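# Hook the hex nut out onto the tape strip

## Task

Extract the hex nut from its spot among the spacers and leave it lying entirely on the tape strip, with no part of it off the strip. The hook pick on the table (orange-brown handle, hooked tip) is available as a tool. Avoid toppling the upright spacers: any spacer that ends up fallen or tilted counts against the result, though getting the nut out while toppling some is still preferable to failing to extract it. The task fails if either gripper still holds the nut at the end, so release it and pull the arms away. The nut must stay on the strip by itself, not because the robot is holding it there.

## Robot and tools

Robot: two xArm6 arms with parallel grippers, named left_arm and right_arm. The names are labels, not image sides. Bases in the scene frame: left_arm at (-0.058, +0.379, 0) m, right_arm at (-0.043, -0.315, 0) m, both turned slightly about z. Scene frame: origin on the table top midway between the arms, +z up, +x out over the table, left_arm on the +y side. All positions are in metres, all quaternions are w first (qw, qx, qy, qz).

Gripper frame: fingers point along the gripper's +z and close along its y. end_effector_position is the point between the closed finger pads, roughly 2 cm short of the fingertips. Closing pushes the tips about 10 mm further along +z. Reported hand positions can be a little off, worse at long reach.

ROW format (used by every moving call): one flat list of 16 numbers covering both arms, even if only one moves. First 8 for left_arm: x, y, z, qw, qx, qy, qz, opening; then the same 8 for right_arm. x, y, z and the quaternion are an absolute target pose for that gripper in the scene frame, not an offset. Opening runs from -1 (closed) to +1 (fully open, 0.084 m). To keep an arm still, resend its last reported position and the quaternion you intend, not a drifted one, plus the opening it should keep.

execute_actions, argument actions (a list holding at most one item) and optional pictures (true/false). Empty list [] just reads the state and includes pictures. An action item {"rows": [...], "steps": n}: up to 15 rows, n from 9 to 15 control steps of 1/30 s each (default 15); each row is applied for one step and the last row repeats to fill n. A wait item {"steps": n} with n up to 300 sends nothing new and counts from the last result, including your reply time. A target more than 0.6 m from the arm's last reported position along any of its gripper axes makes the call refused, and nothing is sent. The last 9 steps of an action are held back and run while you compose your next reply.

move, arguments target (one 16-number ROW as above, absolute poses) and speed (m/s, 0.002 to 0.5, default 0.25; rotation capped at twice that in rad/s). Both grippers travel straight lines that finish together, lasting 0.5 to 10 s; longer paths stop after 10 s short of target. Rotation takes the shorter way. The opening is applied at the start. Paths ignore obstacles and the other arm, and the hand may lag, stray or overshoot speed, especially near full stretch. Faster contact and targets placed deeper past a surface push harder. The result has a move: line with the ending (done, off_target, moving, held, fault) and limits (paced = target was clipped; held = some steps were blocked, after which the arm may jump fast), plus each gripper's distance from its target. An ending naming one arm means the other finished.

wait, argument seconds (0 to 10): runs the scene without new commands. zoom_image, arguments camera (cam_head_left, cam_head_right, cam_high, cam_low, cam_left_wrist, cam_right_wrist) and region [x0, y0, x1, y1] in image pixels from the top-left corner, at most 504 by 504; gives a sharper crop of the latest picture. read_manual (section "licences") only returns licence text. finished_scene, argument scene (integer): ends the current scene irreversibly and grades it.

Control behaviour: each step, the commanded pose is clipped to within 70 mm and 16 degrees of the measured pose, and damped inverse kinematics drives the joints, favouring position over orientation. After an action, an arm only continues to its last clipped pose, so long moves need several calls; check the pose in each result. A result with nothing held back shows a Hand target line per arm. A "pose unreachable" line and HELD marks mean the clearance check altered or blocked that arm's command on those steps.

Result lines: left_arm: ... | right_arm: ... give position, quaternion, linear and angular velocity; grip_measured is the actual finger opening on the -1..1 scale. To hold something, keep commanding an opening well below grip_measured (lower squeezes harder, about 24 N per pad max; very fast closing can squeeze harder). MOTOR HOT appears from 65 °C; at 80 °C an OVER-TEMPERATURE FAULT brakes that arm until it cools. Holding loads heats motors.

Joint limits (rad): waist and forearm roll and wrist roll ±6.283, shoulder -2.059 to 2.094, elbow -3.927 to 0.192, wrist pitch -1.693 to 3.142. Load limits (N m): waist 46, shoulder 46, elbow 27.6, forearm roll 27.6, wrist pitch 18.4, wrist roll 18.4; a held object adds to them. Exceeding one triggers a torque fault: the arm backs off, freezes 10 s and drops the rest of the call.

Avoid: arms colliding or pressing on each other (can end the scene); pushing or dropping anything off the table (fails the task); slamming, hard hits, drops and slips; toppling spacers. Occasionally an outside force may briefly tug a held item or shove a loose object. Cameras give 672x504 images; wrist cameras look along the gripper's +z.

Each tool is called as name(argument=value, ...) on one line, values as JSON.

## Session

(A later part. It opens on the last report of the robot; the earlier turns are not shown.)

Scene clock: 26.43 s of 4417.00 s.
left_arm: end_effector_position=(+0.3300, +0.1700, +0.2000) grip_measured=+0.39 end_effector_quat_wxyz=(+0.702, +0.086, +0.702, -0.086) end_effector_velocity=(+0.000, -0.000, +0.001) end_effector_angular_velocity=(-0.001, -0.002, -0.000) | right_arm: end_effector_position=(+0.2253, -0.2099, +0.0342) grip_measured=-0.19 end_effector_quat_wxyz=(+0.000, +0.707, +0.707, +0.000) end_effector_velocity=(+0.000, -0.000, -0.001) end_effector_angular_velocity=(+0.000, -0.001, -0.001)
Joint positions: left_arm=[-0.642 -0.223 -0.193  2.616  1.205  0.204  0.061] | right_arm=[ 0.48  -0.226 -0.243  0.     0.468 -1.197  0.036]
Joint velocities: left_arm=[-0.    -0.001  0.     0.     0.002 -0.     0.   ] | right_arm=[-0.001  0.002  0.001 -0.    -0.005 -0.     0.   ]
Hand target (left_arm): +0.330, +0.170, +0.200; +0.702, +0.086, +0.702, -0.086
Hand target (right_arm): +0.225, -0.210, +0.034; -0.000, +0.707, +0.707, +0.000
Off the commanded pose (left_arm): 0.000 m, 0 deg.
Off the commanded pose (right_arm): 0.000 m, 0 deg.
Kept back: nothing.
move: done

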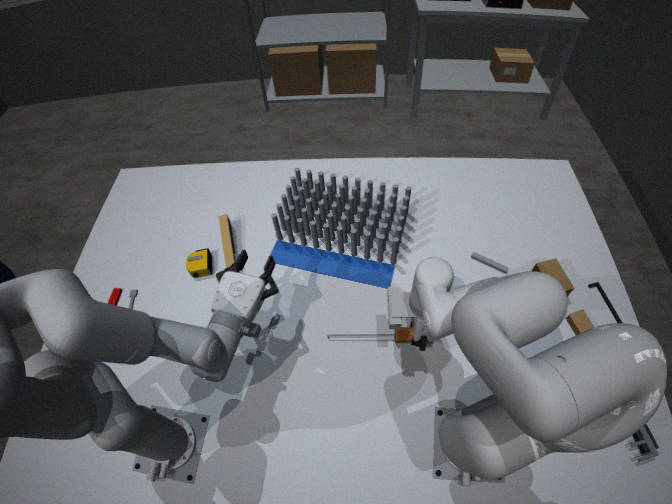

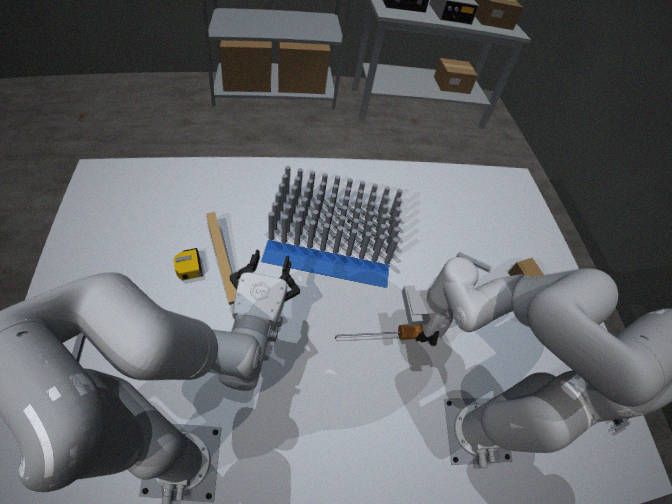

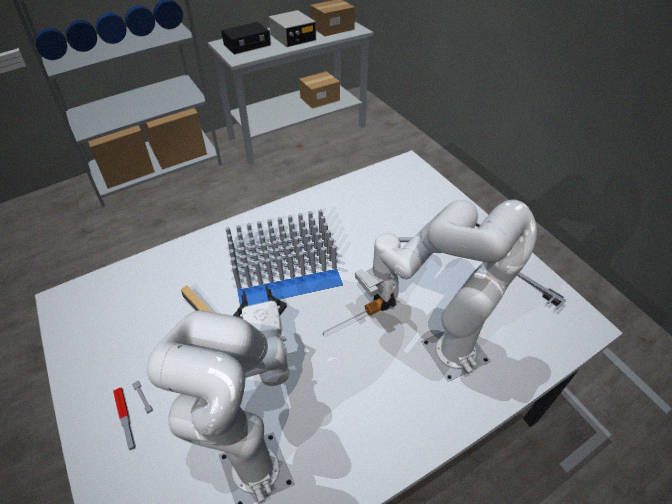

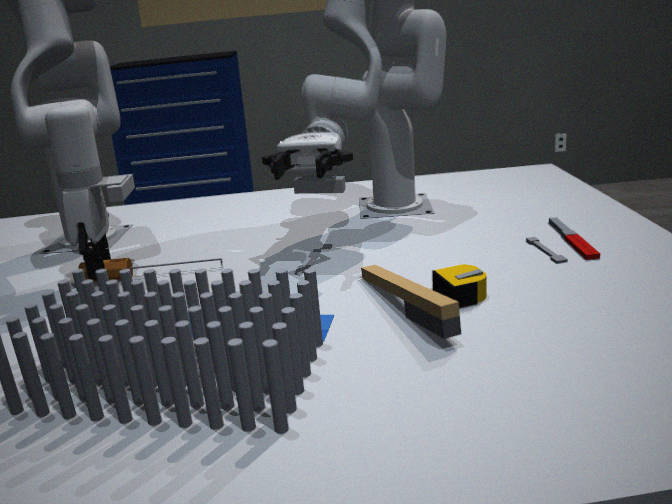

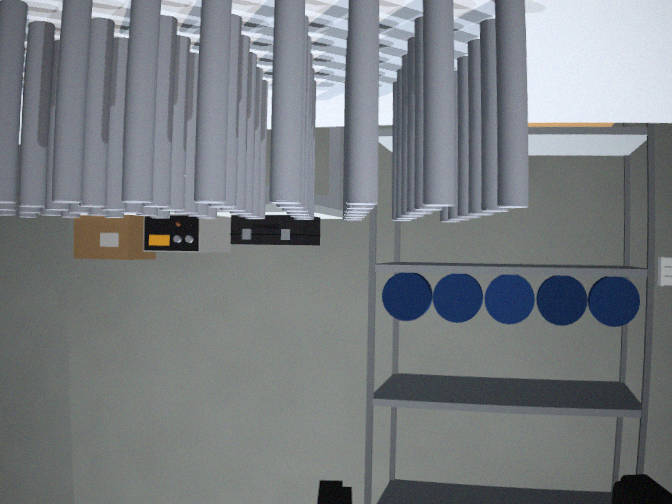

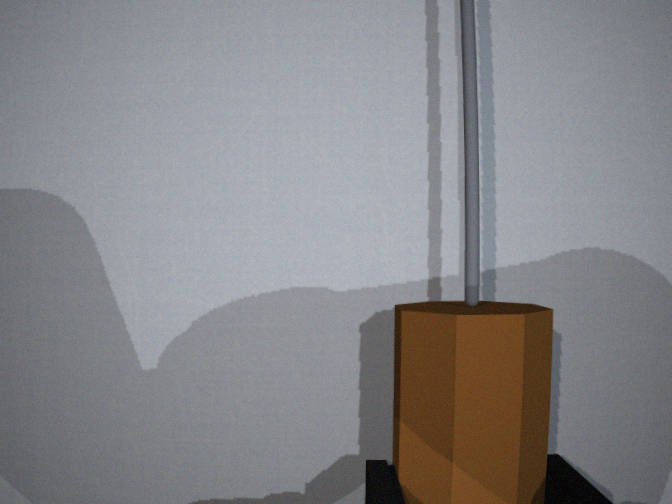

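execute_actions(actions=[{"rows":[[0.33,0.17,0.20,0.7018,0.0862,0.7018,-0.0862,0.4, 0.225,-0.21,0.033,0,0.7071,0.7071,0,-0.3],[0.33,0.17,0.20,0.7018,0.0862,0.7018,-0.0862,0.4, 0.225,-0.21,0.033,0,0.7071,0.7071,0,-0.2],[0.33,0.17,0.20,0.7018,0.0862,0.7018,-0.0862,0.4, 0.225,-0.21,0.033,0,0.7071,0.7071,0,-0.15],[0.33,0.17,0.20,0.7018,0.0862,0.7018,-0.0862,0.4, 0.225,-0.21,0.033,0,0.7071,0.7071,0,-0.1],[0.33,0.17,0.20,0.7018,0.0862,0.7018,-0.0862,0.4, 0.225,-0.21,0.033,0,0.7071,0.7071,0,0.0],[0.33,0.17,0.20,0.7018,0.0862,0.7018,-0.0862,0.4, 0.225,-0.21,0.033,0,0.7071,0.7071,0,0.2],[0.33,0.17,0.20,0.7018,0.0862,0.7018,-0.0862,0.4, 0.225,-0.21,0.033,0,0.7071,0.7071,0,0.4]],"steps":12}])

move(target=[0.33,0.17,0.20,0.7018,0.0862,0.7018,-0.0862,0.4, 0.225,-0.23,0.10,0,0.7071,0.7071,0,0.4], speed=0.3)

move(target=[0.33,0.17,0.20,0.7018,0.0862,0.7018,-0.0862,0.4, 0.225,-0.27,0.065,-0.3155,0.6328,0.6328,0.3155,0.4], speed=0.4)

move(target=[0.33,0.17,0.20,0.7018,0.0862,0.7018,-0.0862,0.4, 0.225,-0.222,0.026,-0.3155,0.6328,0.6328,0.3155,0.4], speed=0.1)

Scene clock: 27.53 s of 4417.00 s.
left_arm: end_effector_position=(+0.3300, +0.1700, +0.2000) grip_measured=+0.39 end_effector_quat_wxyz=(+0.702, +0.086, +0.702, -0.086) end_effector_velocity=(-0.000, -0.000, -0.000) end_effector_angular_velocity=(+0.001, -0.000, -0.000) | right_arm: end_effector_position=(+0.2252, -0.2099, +0.0335) grip_measured=-0.19 end_effector_quat_wxyz=(+0.000, +0.707, +0.707, +0.000) end_effector_velocity=(-0.003, -0.001, -0.010) end_effector_angular_velocity=(-0.004, +0.008, -0.000)
Joint positions: left_arm=[-0.642 -0.223 -0.193  2.616  1.205  0.204  0.061] | right_arm=[ 0.48  -0.223 -0.242  0.     0.465 -1.197  0.036]
Joint velocities: left_arm=[-0.001  0.001 -0.     0.     0.001  0.     0.   ] | right_arm=[-0.001  0.037  0.006 -0.002 -0.034  0.001  0.014]
Steps of this call (steps 1 to 30: nothing new was sent; steps 31 to 33: the first 3 steps of this action). Readings (end_effector_position):
31: left_arm (+0.3300, +0.1700, +0.2000) | right_arm (+0.2251, -0.2100, +0.0340)
32: left_arm (+0.3300, +0.1700, +0.2000) | right_arm (+0.2252, -0.2099, +0.0338)
33: the state above

Scene clock: 28.80 s of 4417.00 s.
left_arm: end_effector_position=(+0.3300, +0.1700, +0.2000) grip_measured=+0.39 end_effector_quat_wxyz=(+0.702, +0.086, +0.702, -0.086) end_effector_velocity=(+0.000, -0.000, +0.001) end_effector_angular_velocity=(-0.001, -0.003, +0.000) | right_arm: end_effector_position=(+0.2246, -0.2302, +0.0996) grip_measured=+0.39 end_effector_quat_wxyz=(-0.000, +0.707, +0.707, -0.001) end_effector_velocity=(+0.001, +0.000, +0.002) end_effector_angular_velocity=(+0.001, -0.004, -0.000)
Joint positions: left_arm=[-0.642 -0.223 -0.193  2.616  1.205  0.204  0.061] | right_arm=[ 0.414 -0.499 -0.273 -0.     0.774 -1.262  0.061]
Joint velocities: left_arm=[-0.    -0.001 -0.     0.     0.003 -0.    -0.   ] | right_arm=[-0.001 -0.004 -0.004 -0.     0.003 -0.    -0.   ]
Hand target (left_arm): +0.330, +0.170, +0.200; +0.702, +0.086, +0.702, -0.086
Hand target (right_arm): +0.225, -0.230, +0.100; +0.000, +0.707, +0.707, -0.000
Off your previous action's commanded pose (left_arm): 0.000 m, 0 deg at its last step (step 9 of this call).
Off your previous action's commanded pose (right_arm): 0.000 m, 0 deg at its last step (step 9 of this call).
Off the commanded pose (left_arm): 0.000 m, 0 deg.
Off the commanded pose (right_arm): 0.001 m, 0 deg.
Kept back: nothing.
move: done

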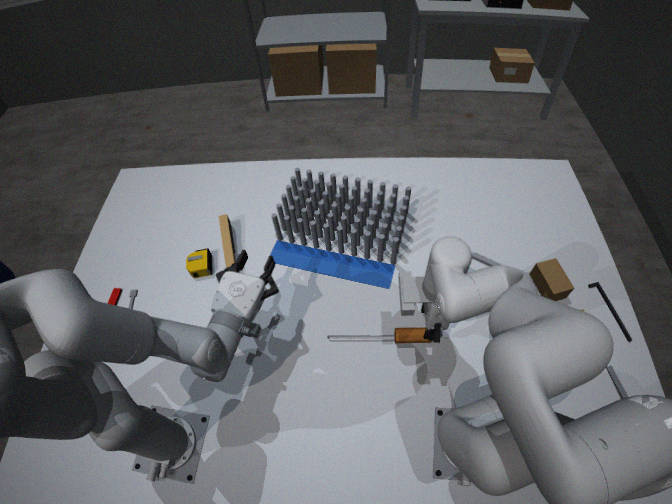

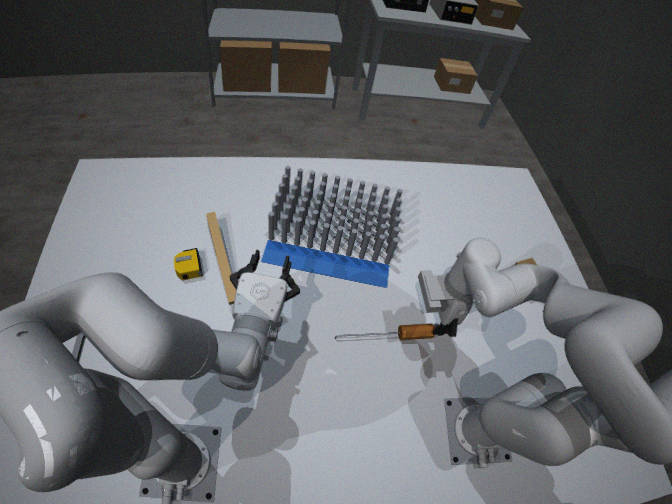

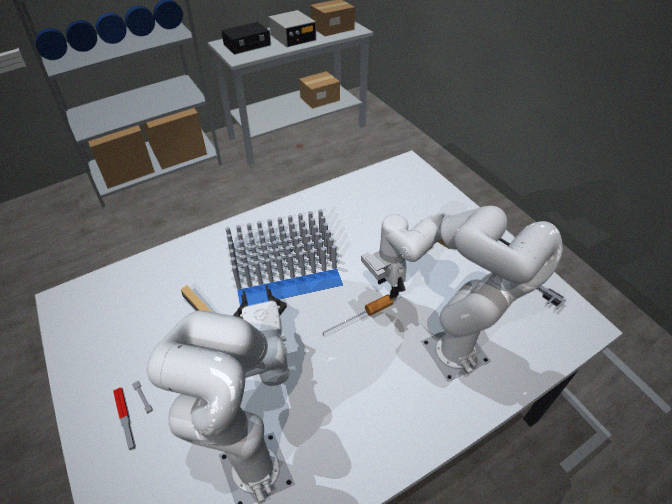

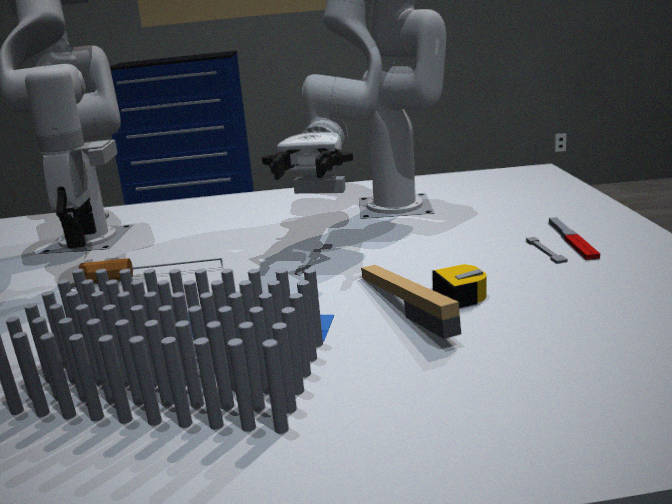

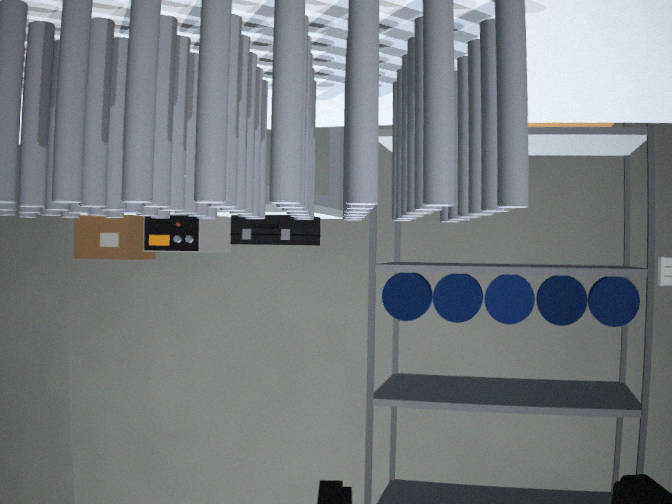

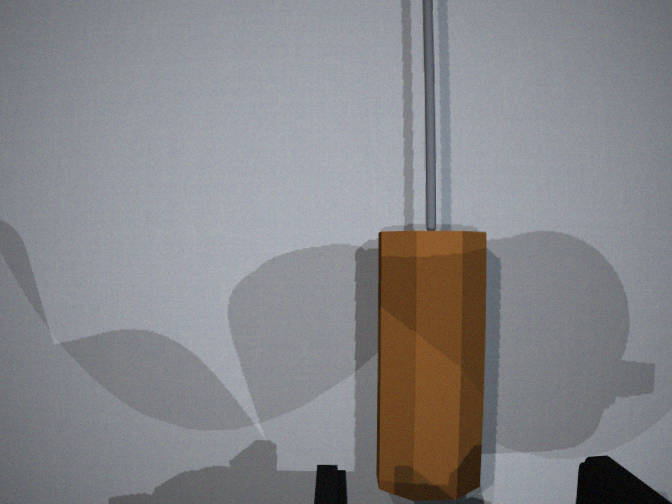

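Scene clock: 30.47 s of 4417.00 s.
left_arm: end_effector_position=(+0.3300, +0.1700, +0.2000) grip_measured=+0.39 end_effector_quat_wxyz=(+0.702, +0.086, +0.702, -0.086) end_effector_velocity=(+0.000, -0.000, +0.000) end_effector_angular_velocity=(-0.001, -0.001, +0.000) | right_arm: end_effector_position=(+0.2251, -0.2702, +0.0650) grip_measured=+0.39 end_effector_quat_wxyz=(-0.316, +0.633, +0.633, +0.314) end_effector_velocity=(-0.000, -0.001, -0.000) end_effector_angular_velocity=(+0.005, +0.001, -0.001)
Joint positions: left_arm=[-0.642 -0.223 -0.193  2.616  1.205  0.204  0.061] | right_arm=[-0.34  -0.008 -0.419  0.905  1.152 -2.72   0.061]
Joint velocities: left_arm=[-0.    -0.    -0.    -0.     0.001 -0.    -0.   ] | right_arm=[-0.005  0.007 -0.003 -0.     0.004 -0.003  0.   ]
Hand target (left_arm): +0.330, +0.170, +0.200; +0.702, +0.086, +0.702, -0.086
Hand target (right_arm): +0.225, -0.270, +0.065; -0.316, +0.633, +0.633, +0.314
Off the commanded pose (left_arm): 0.000 m, 0 deg.
Off the commanded pose (right_arm): 0.000 m, 0 deg.
Kept back: nothing.
move: done

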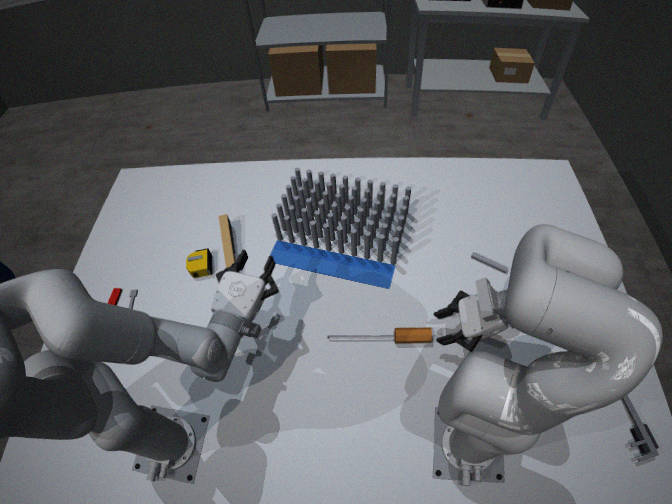

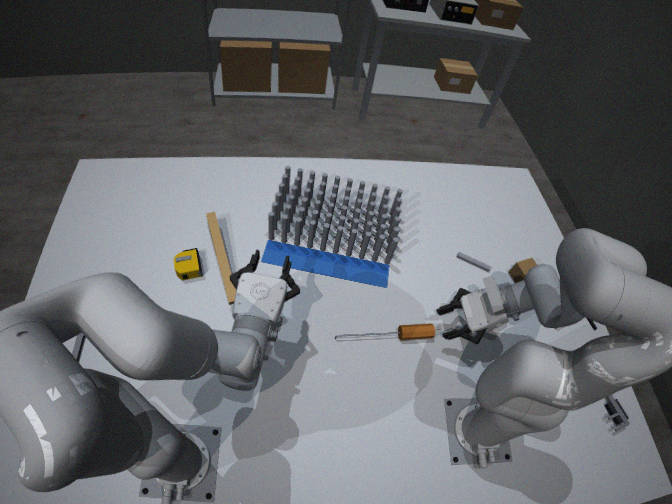

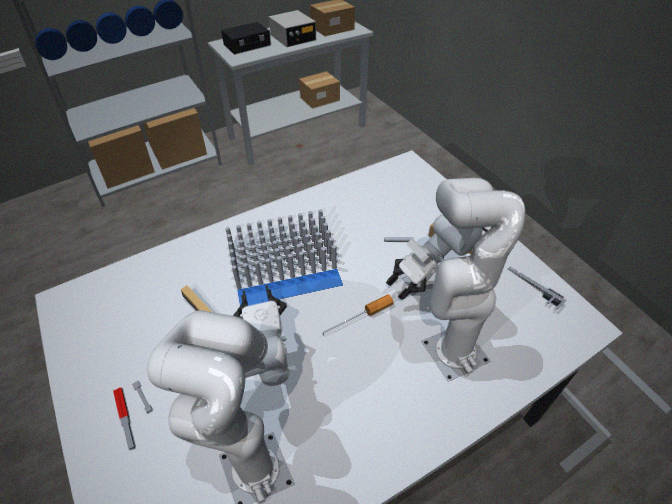

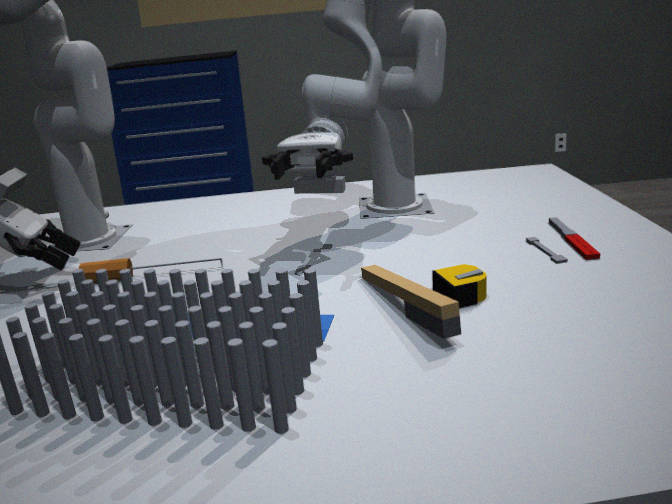

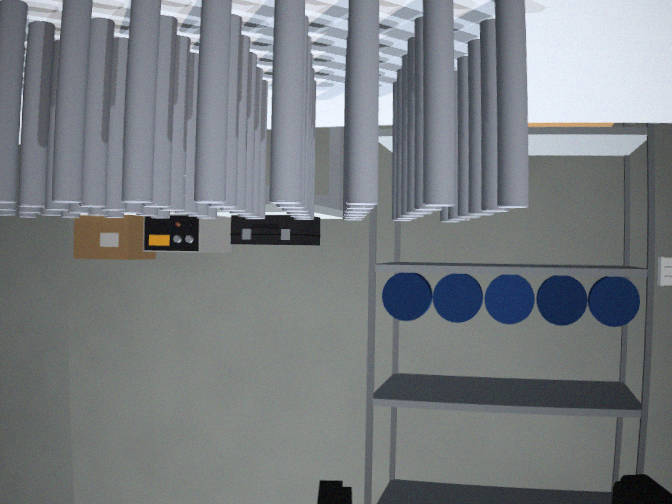

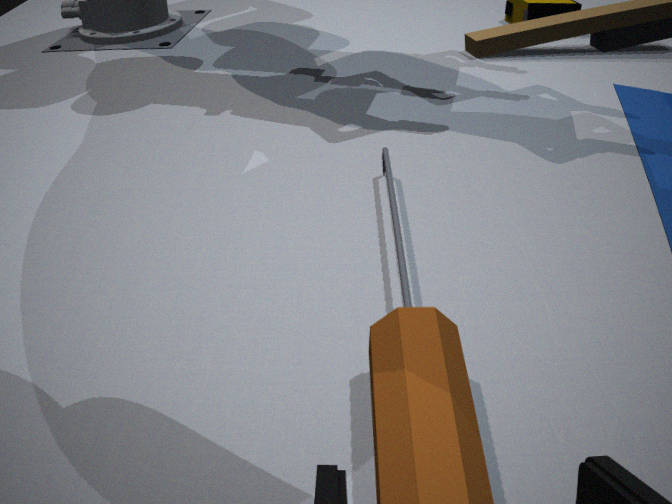

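Scene clock: 31.47 s of 4417.00 s.
left_arm: end_effector_position=(+0.3300, +0.1700, +0.2000) grip_measured=+0.39 end_effector_quat_wxyz=(+0.702, +0.086, +0.702, -0.086) end_effector_velocity=(+0.000, +0.000, +0.000) end_effector_angular_velocity=(-0.000, +0.000, +0.000) | right_arm: end_effector_position=(+0.2252, -0.2221, +0.0261) grip_measured=+0.39 end_effector_quat_wxyz=(-0.315, +0.633, +0.633, +0.316) end_effector_velocity=(-0.001, +0.001, -0.001) end_effector_angular_velocity=(+0.001, +0.001, -0.000)
Joint positions: left_arm=[-0.642 -0.223 -0.193  2.616  1.205  0.204  0.061] | right_arm=[-0.151  0.113 -0.389  1.137  1.019 -2.828  0.061]
Joint velocities: left_arm=[ 0.    -0.    -0.    -0.    -0.001 -0.    -0.   ] | right_arm=[ 0.002  0.002  0.001  0.004 -0.001 -0.002  0.   ]
Hand target (left_arm): +0.330, +0.170, +0.200; +0.702, +0.086, +0.702, -0.086
Hand target (right_arm): +0.225, -0.222, +0.026; -0.316, +0.633, +0.633, +0.316
Off the commanded pose (left_arm): 0.000 m, 0 deg.
Off the commanded pose (right_arm): 0.000 m, 0 deg.
Kept back: nothing.
move: done

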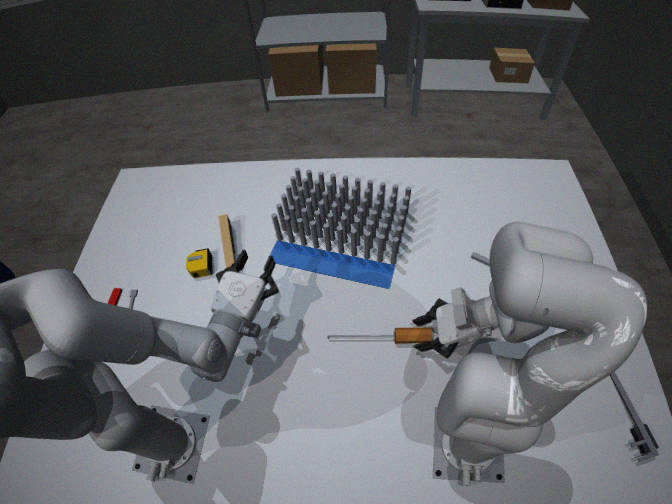

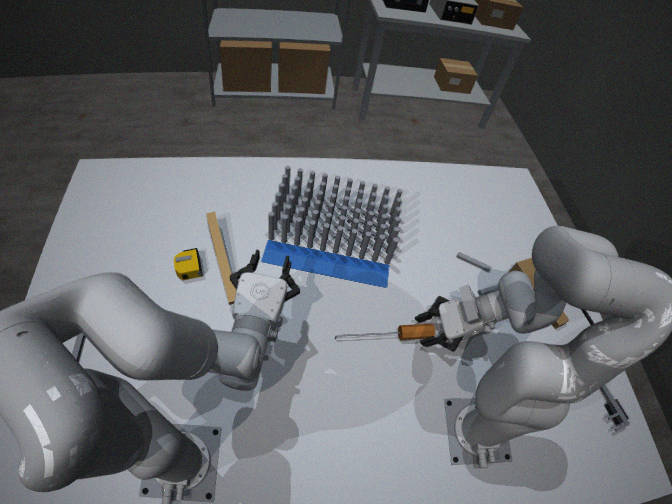

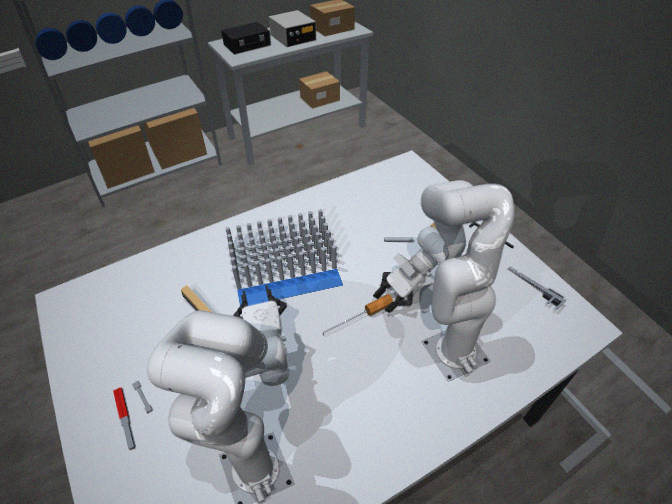

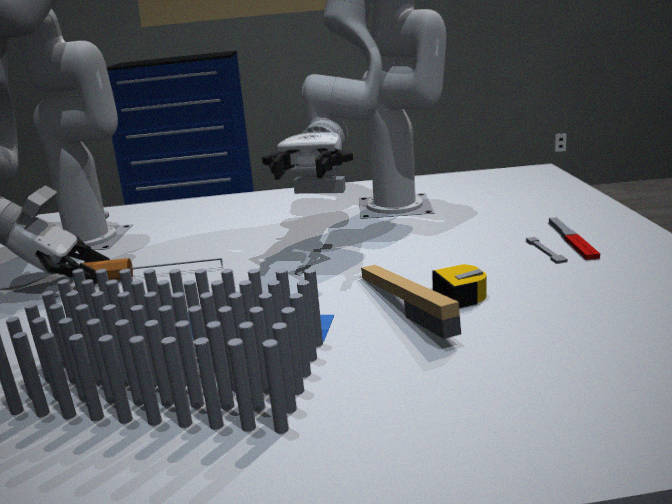

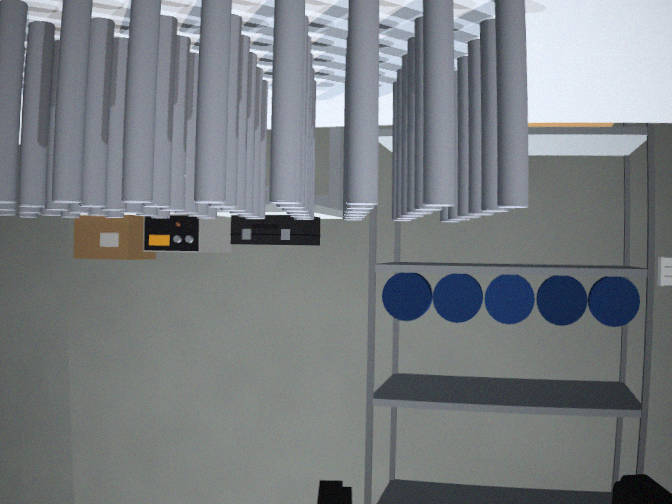

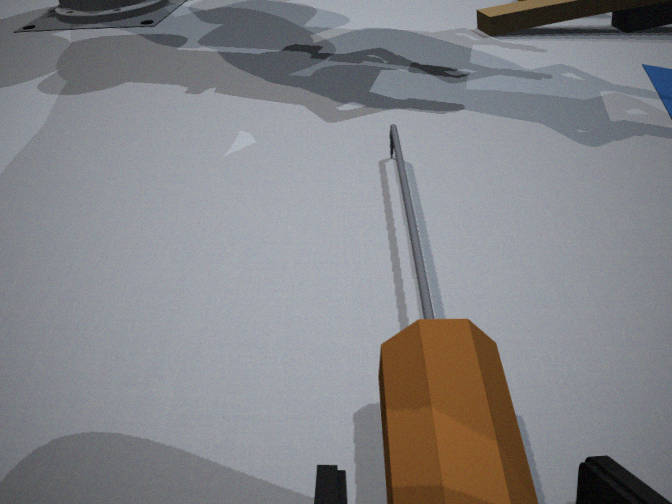

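execute_actions(actions=[{"rows":[[0.33,0.17,0.20,0.7018,0.0862,0.7018,-0.0862,0.4, 0.225,-0.222,0.026,-0.3155,0.6328,0.6328,0.3155,0.2],[0.33,0.17,0.20,0.7018,0.0862,0.7018,-0.0862,0.4, 0.225,-0.222,0.026,-0.3155,0.6328,0.6328,0.3155,0.1],[0.33,0.17,0.20,0.7018,0.0862,0.7018,-0.0862,0.4, 0.225,-0.222,0.026,-0.3155,0.6328,0.6328,0.3155,0.05],[0.33,0.17,0.20,0.7018,0.0862,0.7018,-0.0862,0.4, 0.225,-0.222,0.026,-0.3155,0.6328,0.6328,0.3155,0.0],[0.33,0.17,0.20,0.7018,0.0862,0.7018,-0.0862,0.4, 0.225,-0.222,0.026,-0.3155,0.6328,0.6328,0.3155,-0.05],[0.33,0.17,0.20,0.7018,0.0862,0.7018,-0.0862,0.4, 0.225,-0.222,0.026,-0.3155,0.6328,0.6328,0.3155,-0.1],[0.33,0.17,0.20,0.7018,0.0862,0.7018,-0.0862,0.4, 0.225,-0.222,0.026,-0.3155,0.6328,0.6328,0.3155,-0.14],[0.33,0.17,0.20,0.7018,0.0862,0.7018,-0.0862,0.4, 0.225,-0.222,0.026,-0.3155,0.6328,0.6328,0.3155,-0.18],[0.33,0.17,0.20,0.7018,0.0862,0.7018,-0.0862,0.4, 0.225,-0.222,0.026,-0.3155,0.6328,0.6328,0.3155,-0.22],[0.33,0.17,0.20,0.7018,0.0862,0.7018,-0.0862,0.4, 0.225,-0.222,0.026,-0.3155,0.6328,0.6328,0.3155,-0.26],[0.33,0.17,0.20,0.7018,0.0862,0.7018,-0.0862,0.4, 0.225,-0.222,0.026,-0.3155,0.6328,0.6328,0.3155,-0.32],[0.33,0.17,0.20,0.7018,0.0862,0.7018,-0.0862,0.4, 0.225,-0.222,0.026,-0.3155,0.6328,0.6328,0.3155,-0.4],[0.33,0.17,0.20,0.7018,0.0862,0.7018,-0.0862,0.4, 0.225,-0.222,0.026,-0.3155,0.6328,0.6328,0.3155,-0.5],[0.33,0.17,0.20,0.7018,0.0862,0.7018,-0.0862,0.4, 0.225,-0.222,0.026,-0.3155,0.6328,0.6328,0.3155,-0.6],[0.33,0.17,0.20,0.7018,0.0862,0.7018,-0.0862,0.4, 0.225,-0.222,0.026,-0.3155,0.6328,0.6328,0.3155,-0.75]],"steps":15}])

move(target=[0.33,0.17,0.20,0.7018,0.0862,0.7018,-0.0862,0.4, 0.225,-0.222,0.12,-0.3155,0.6328,0.6328,0.3155,-0.8], speed=0.2)

Scene clock: 34.30 s of 4417.00 s.
left_arm: end_effector_position=(+0.3300, +0.1700, +0.2000) grip_measured=+0.39 end_effector_quat_wxyz=(+0.702, +0.086, +0.702, -0.086) end_effector_velocity=(-0.000, +0.000, -0.000) end_effector_angular_velocity=(+0.000, +0.002, -0.000) | right_arm: end_effector_position=(+0.2250, -0.2220, +0.0260) grip_measured=-0.07 end_effector_quat_wxyz=(-0.316, +0.633, +0.633, +0.316) end_effector_velocity=(+0.000, -0.000, +0.000) end_effector_angular_velocity=(-0.001, -0.001, +0.001)
Joint positions: left_arm=[-0.642 -0.223 -0.193  2.616  1.205  0.204  0.061] | right_arm=[-0.15   0.113 -0.388  1.137  1.019 -2.828  0.041]
Joint velocities: left_arm=[ 0.    -0.     0.    -0.    -0.002  0.    -0.   ] | right_arm=[ 0.001 -0.001 -0.    -0.    -0.001  0.    -0.065]
Steps of this call (steps 1 to 79: nothing new was sent; steps 80 to 85: the first 6 steps of this action). Readings (end_effector_position):
80: left_arm (+0.3300, +0.1700, +0.2000) | right_arm (+0.2250, -0.2219, +0.0260)
81: left_arm (+0.3300, +0.1700, +0.2000) | right_arm (+0.2250, -0.2219, +0.0260)
83: left_arm (+0.3300, +0.1700, +0.2000) | right_arm (+0.2250, -0.2220, +0.0260)
85: the state above

Scene clock: 35.53 s of 4417.00 s.
left_arm: end_effector_position=(+0.3300, +0.1700, +0.2000) grip_measured=+0.39 end_effector_quat_wxyz=(+0.702, +0.086, +0.702, -0.086) end_effector_velocity=(-0.000, +0.000, -0.000) end_effector_angular_velocity=(+0.000, +0.000, +0.000) | right_arm: end_effector_position=(+0.2245, -0.2219, +0.1196) grip_measured=-0.19 end_effector_quat_wxyz=(-0.316, +0.633, +0.633, +0.315) end_effector_velocity=(+0.002, -0.001, +0.002) end_effector_angular_velocity=(-0.002, -0.005, -0.001)
Joint positions: left_arm=[-0.642 -0.223 -0.193  2.616  1.205  0.204  0.061] | right_arm=[-0.2   -0.278 -0.336  0.951  1.21  -2.512  0.036]
Joint velocities: left_arm=[ 0.  0. -0. -0. -0.  0. -0.] | right_arm=[-0.001 -0.007 -0.003 -0.001  0.002  0.004  0.   ]
Hand target (left_arm): +0.330, +0.170, +0.200; +0.702, +0.086, +0.702, -0.086
Hand target (right_arm): +0.225, -0.222, +0.120; -0.315, +0.633, +0.633, +0.315
Off your previous action's commanded pose (left_arm): 0.000 m, 0 deg at its last step (step 9 of this call).
Off your previous action's commanded pose (right_arm): 0.000 m, 0 deg at its last step (step 9 of this call).
Off the commanded pose (left_arm): 0.000 m, 0 deg.
Off the commanded pose (right_arm): 0.001 m, 0 deg.
Kept back: nothing.
move: done

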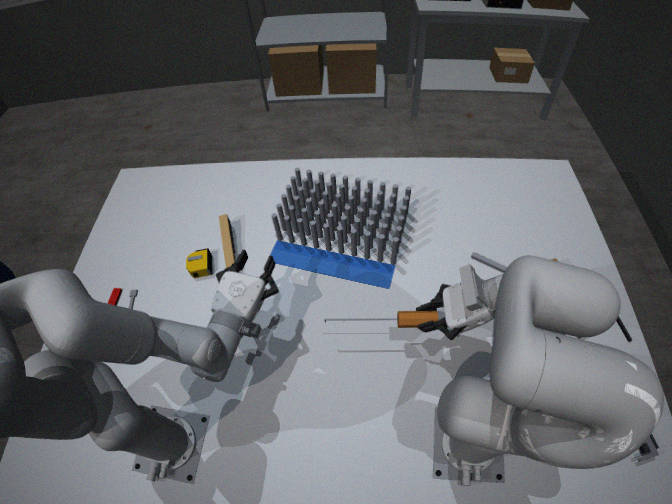

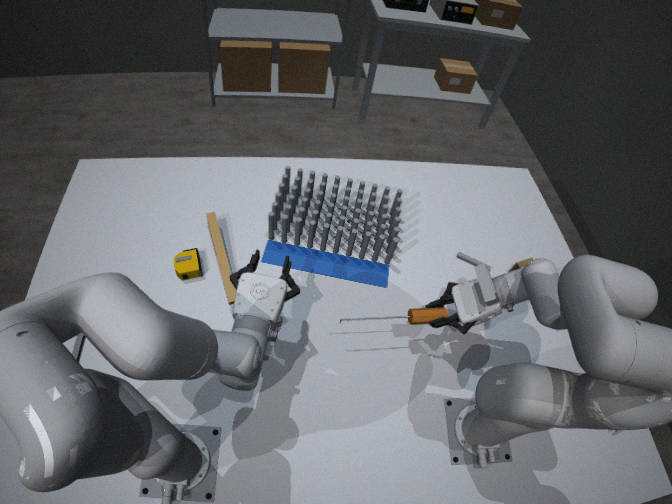

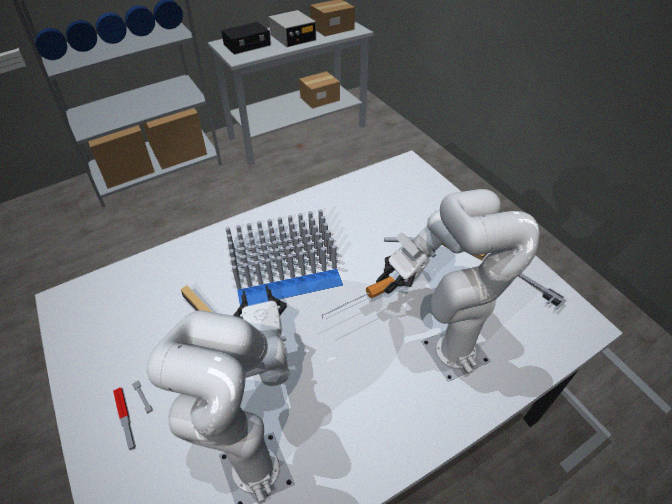

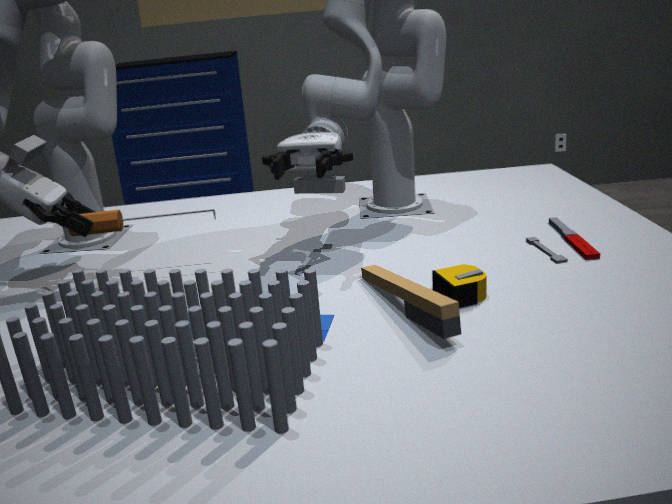

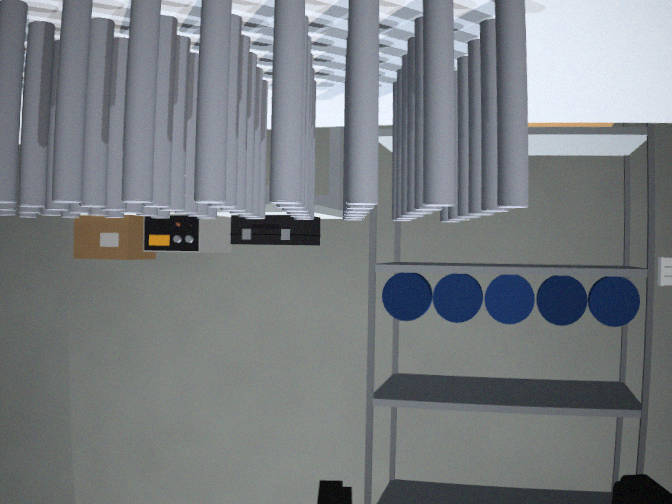

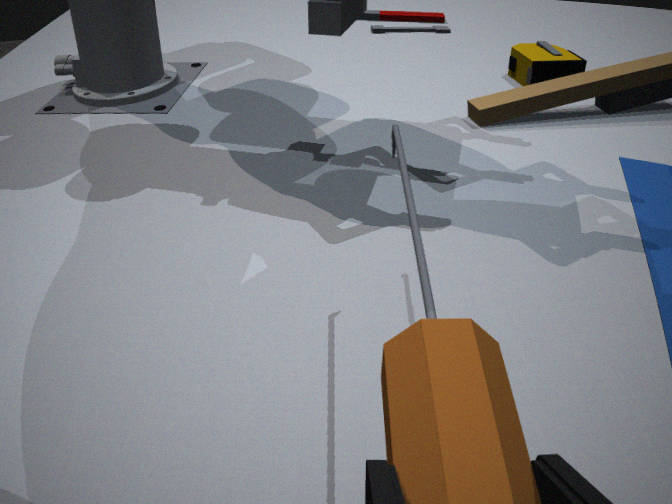

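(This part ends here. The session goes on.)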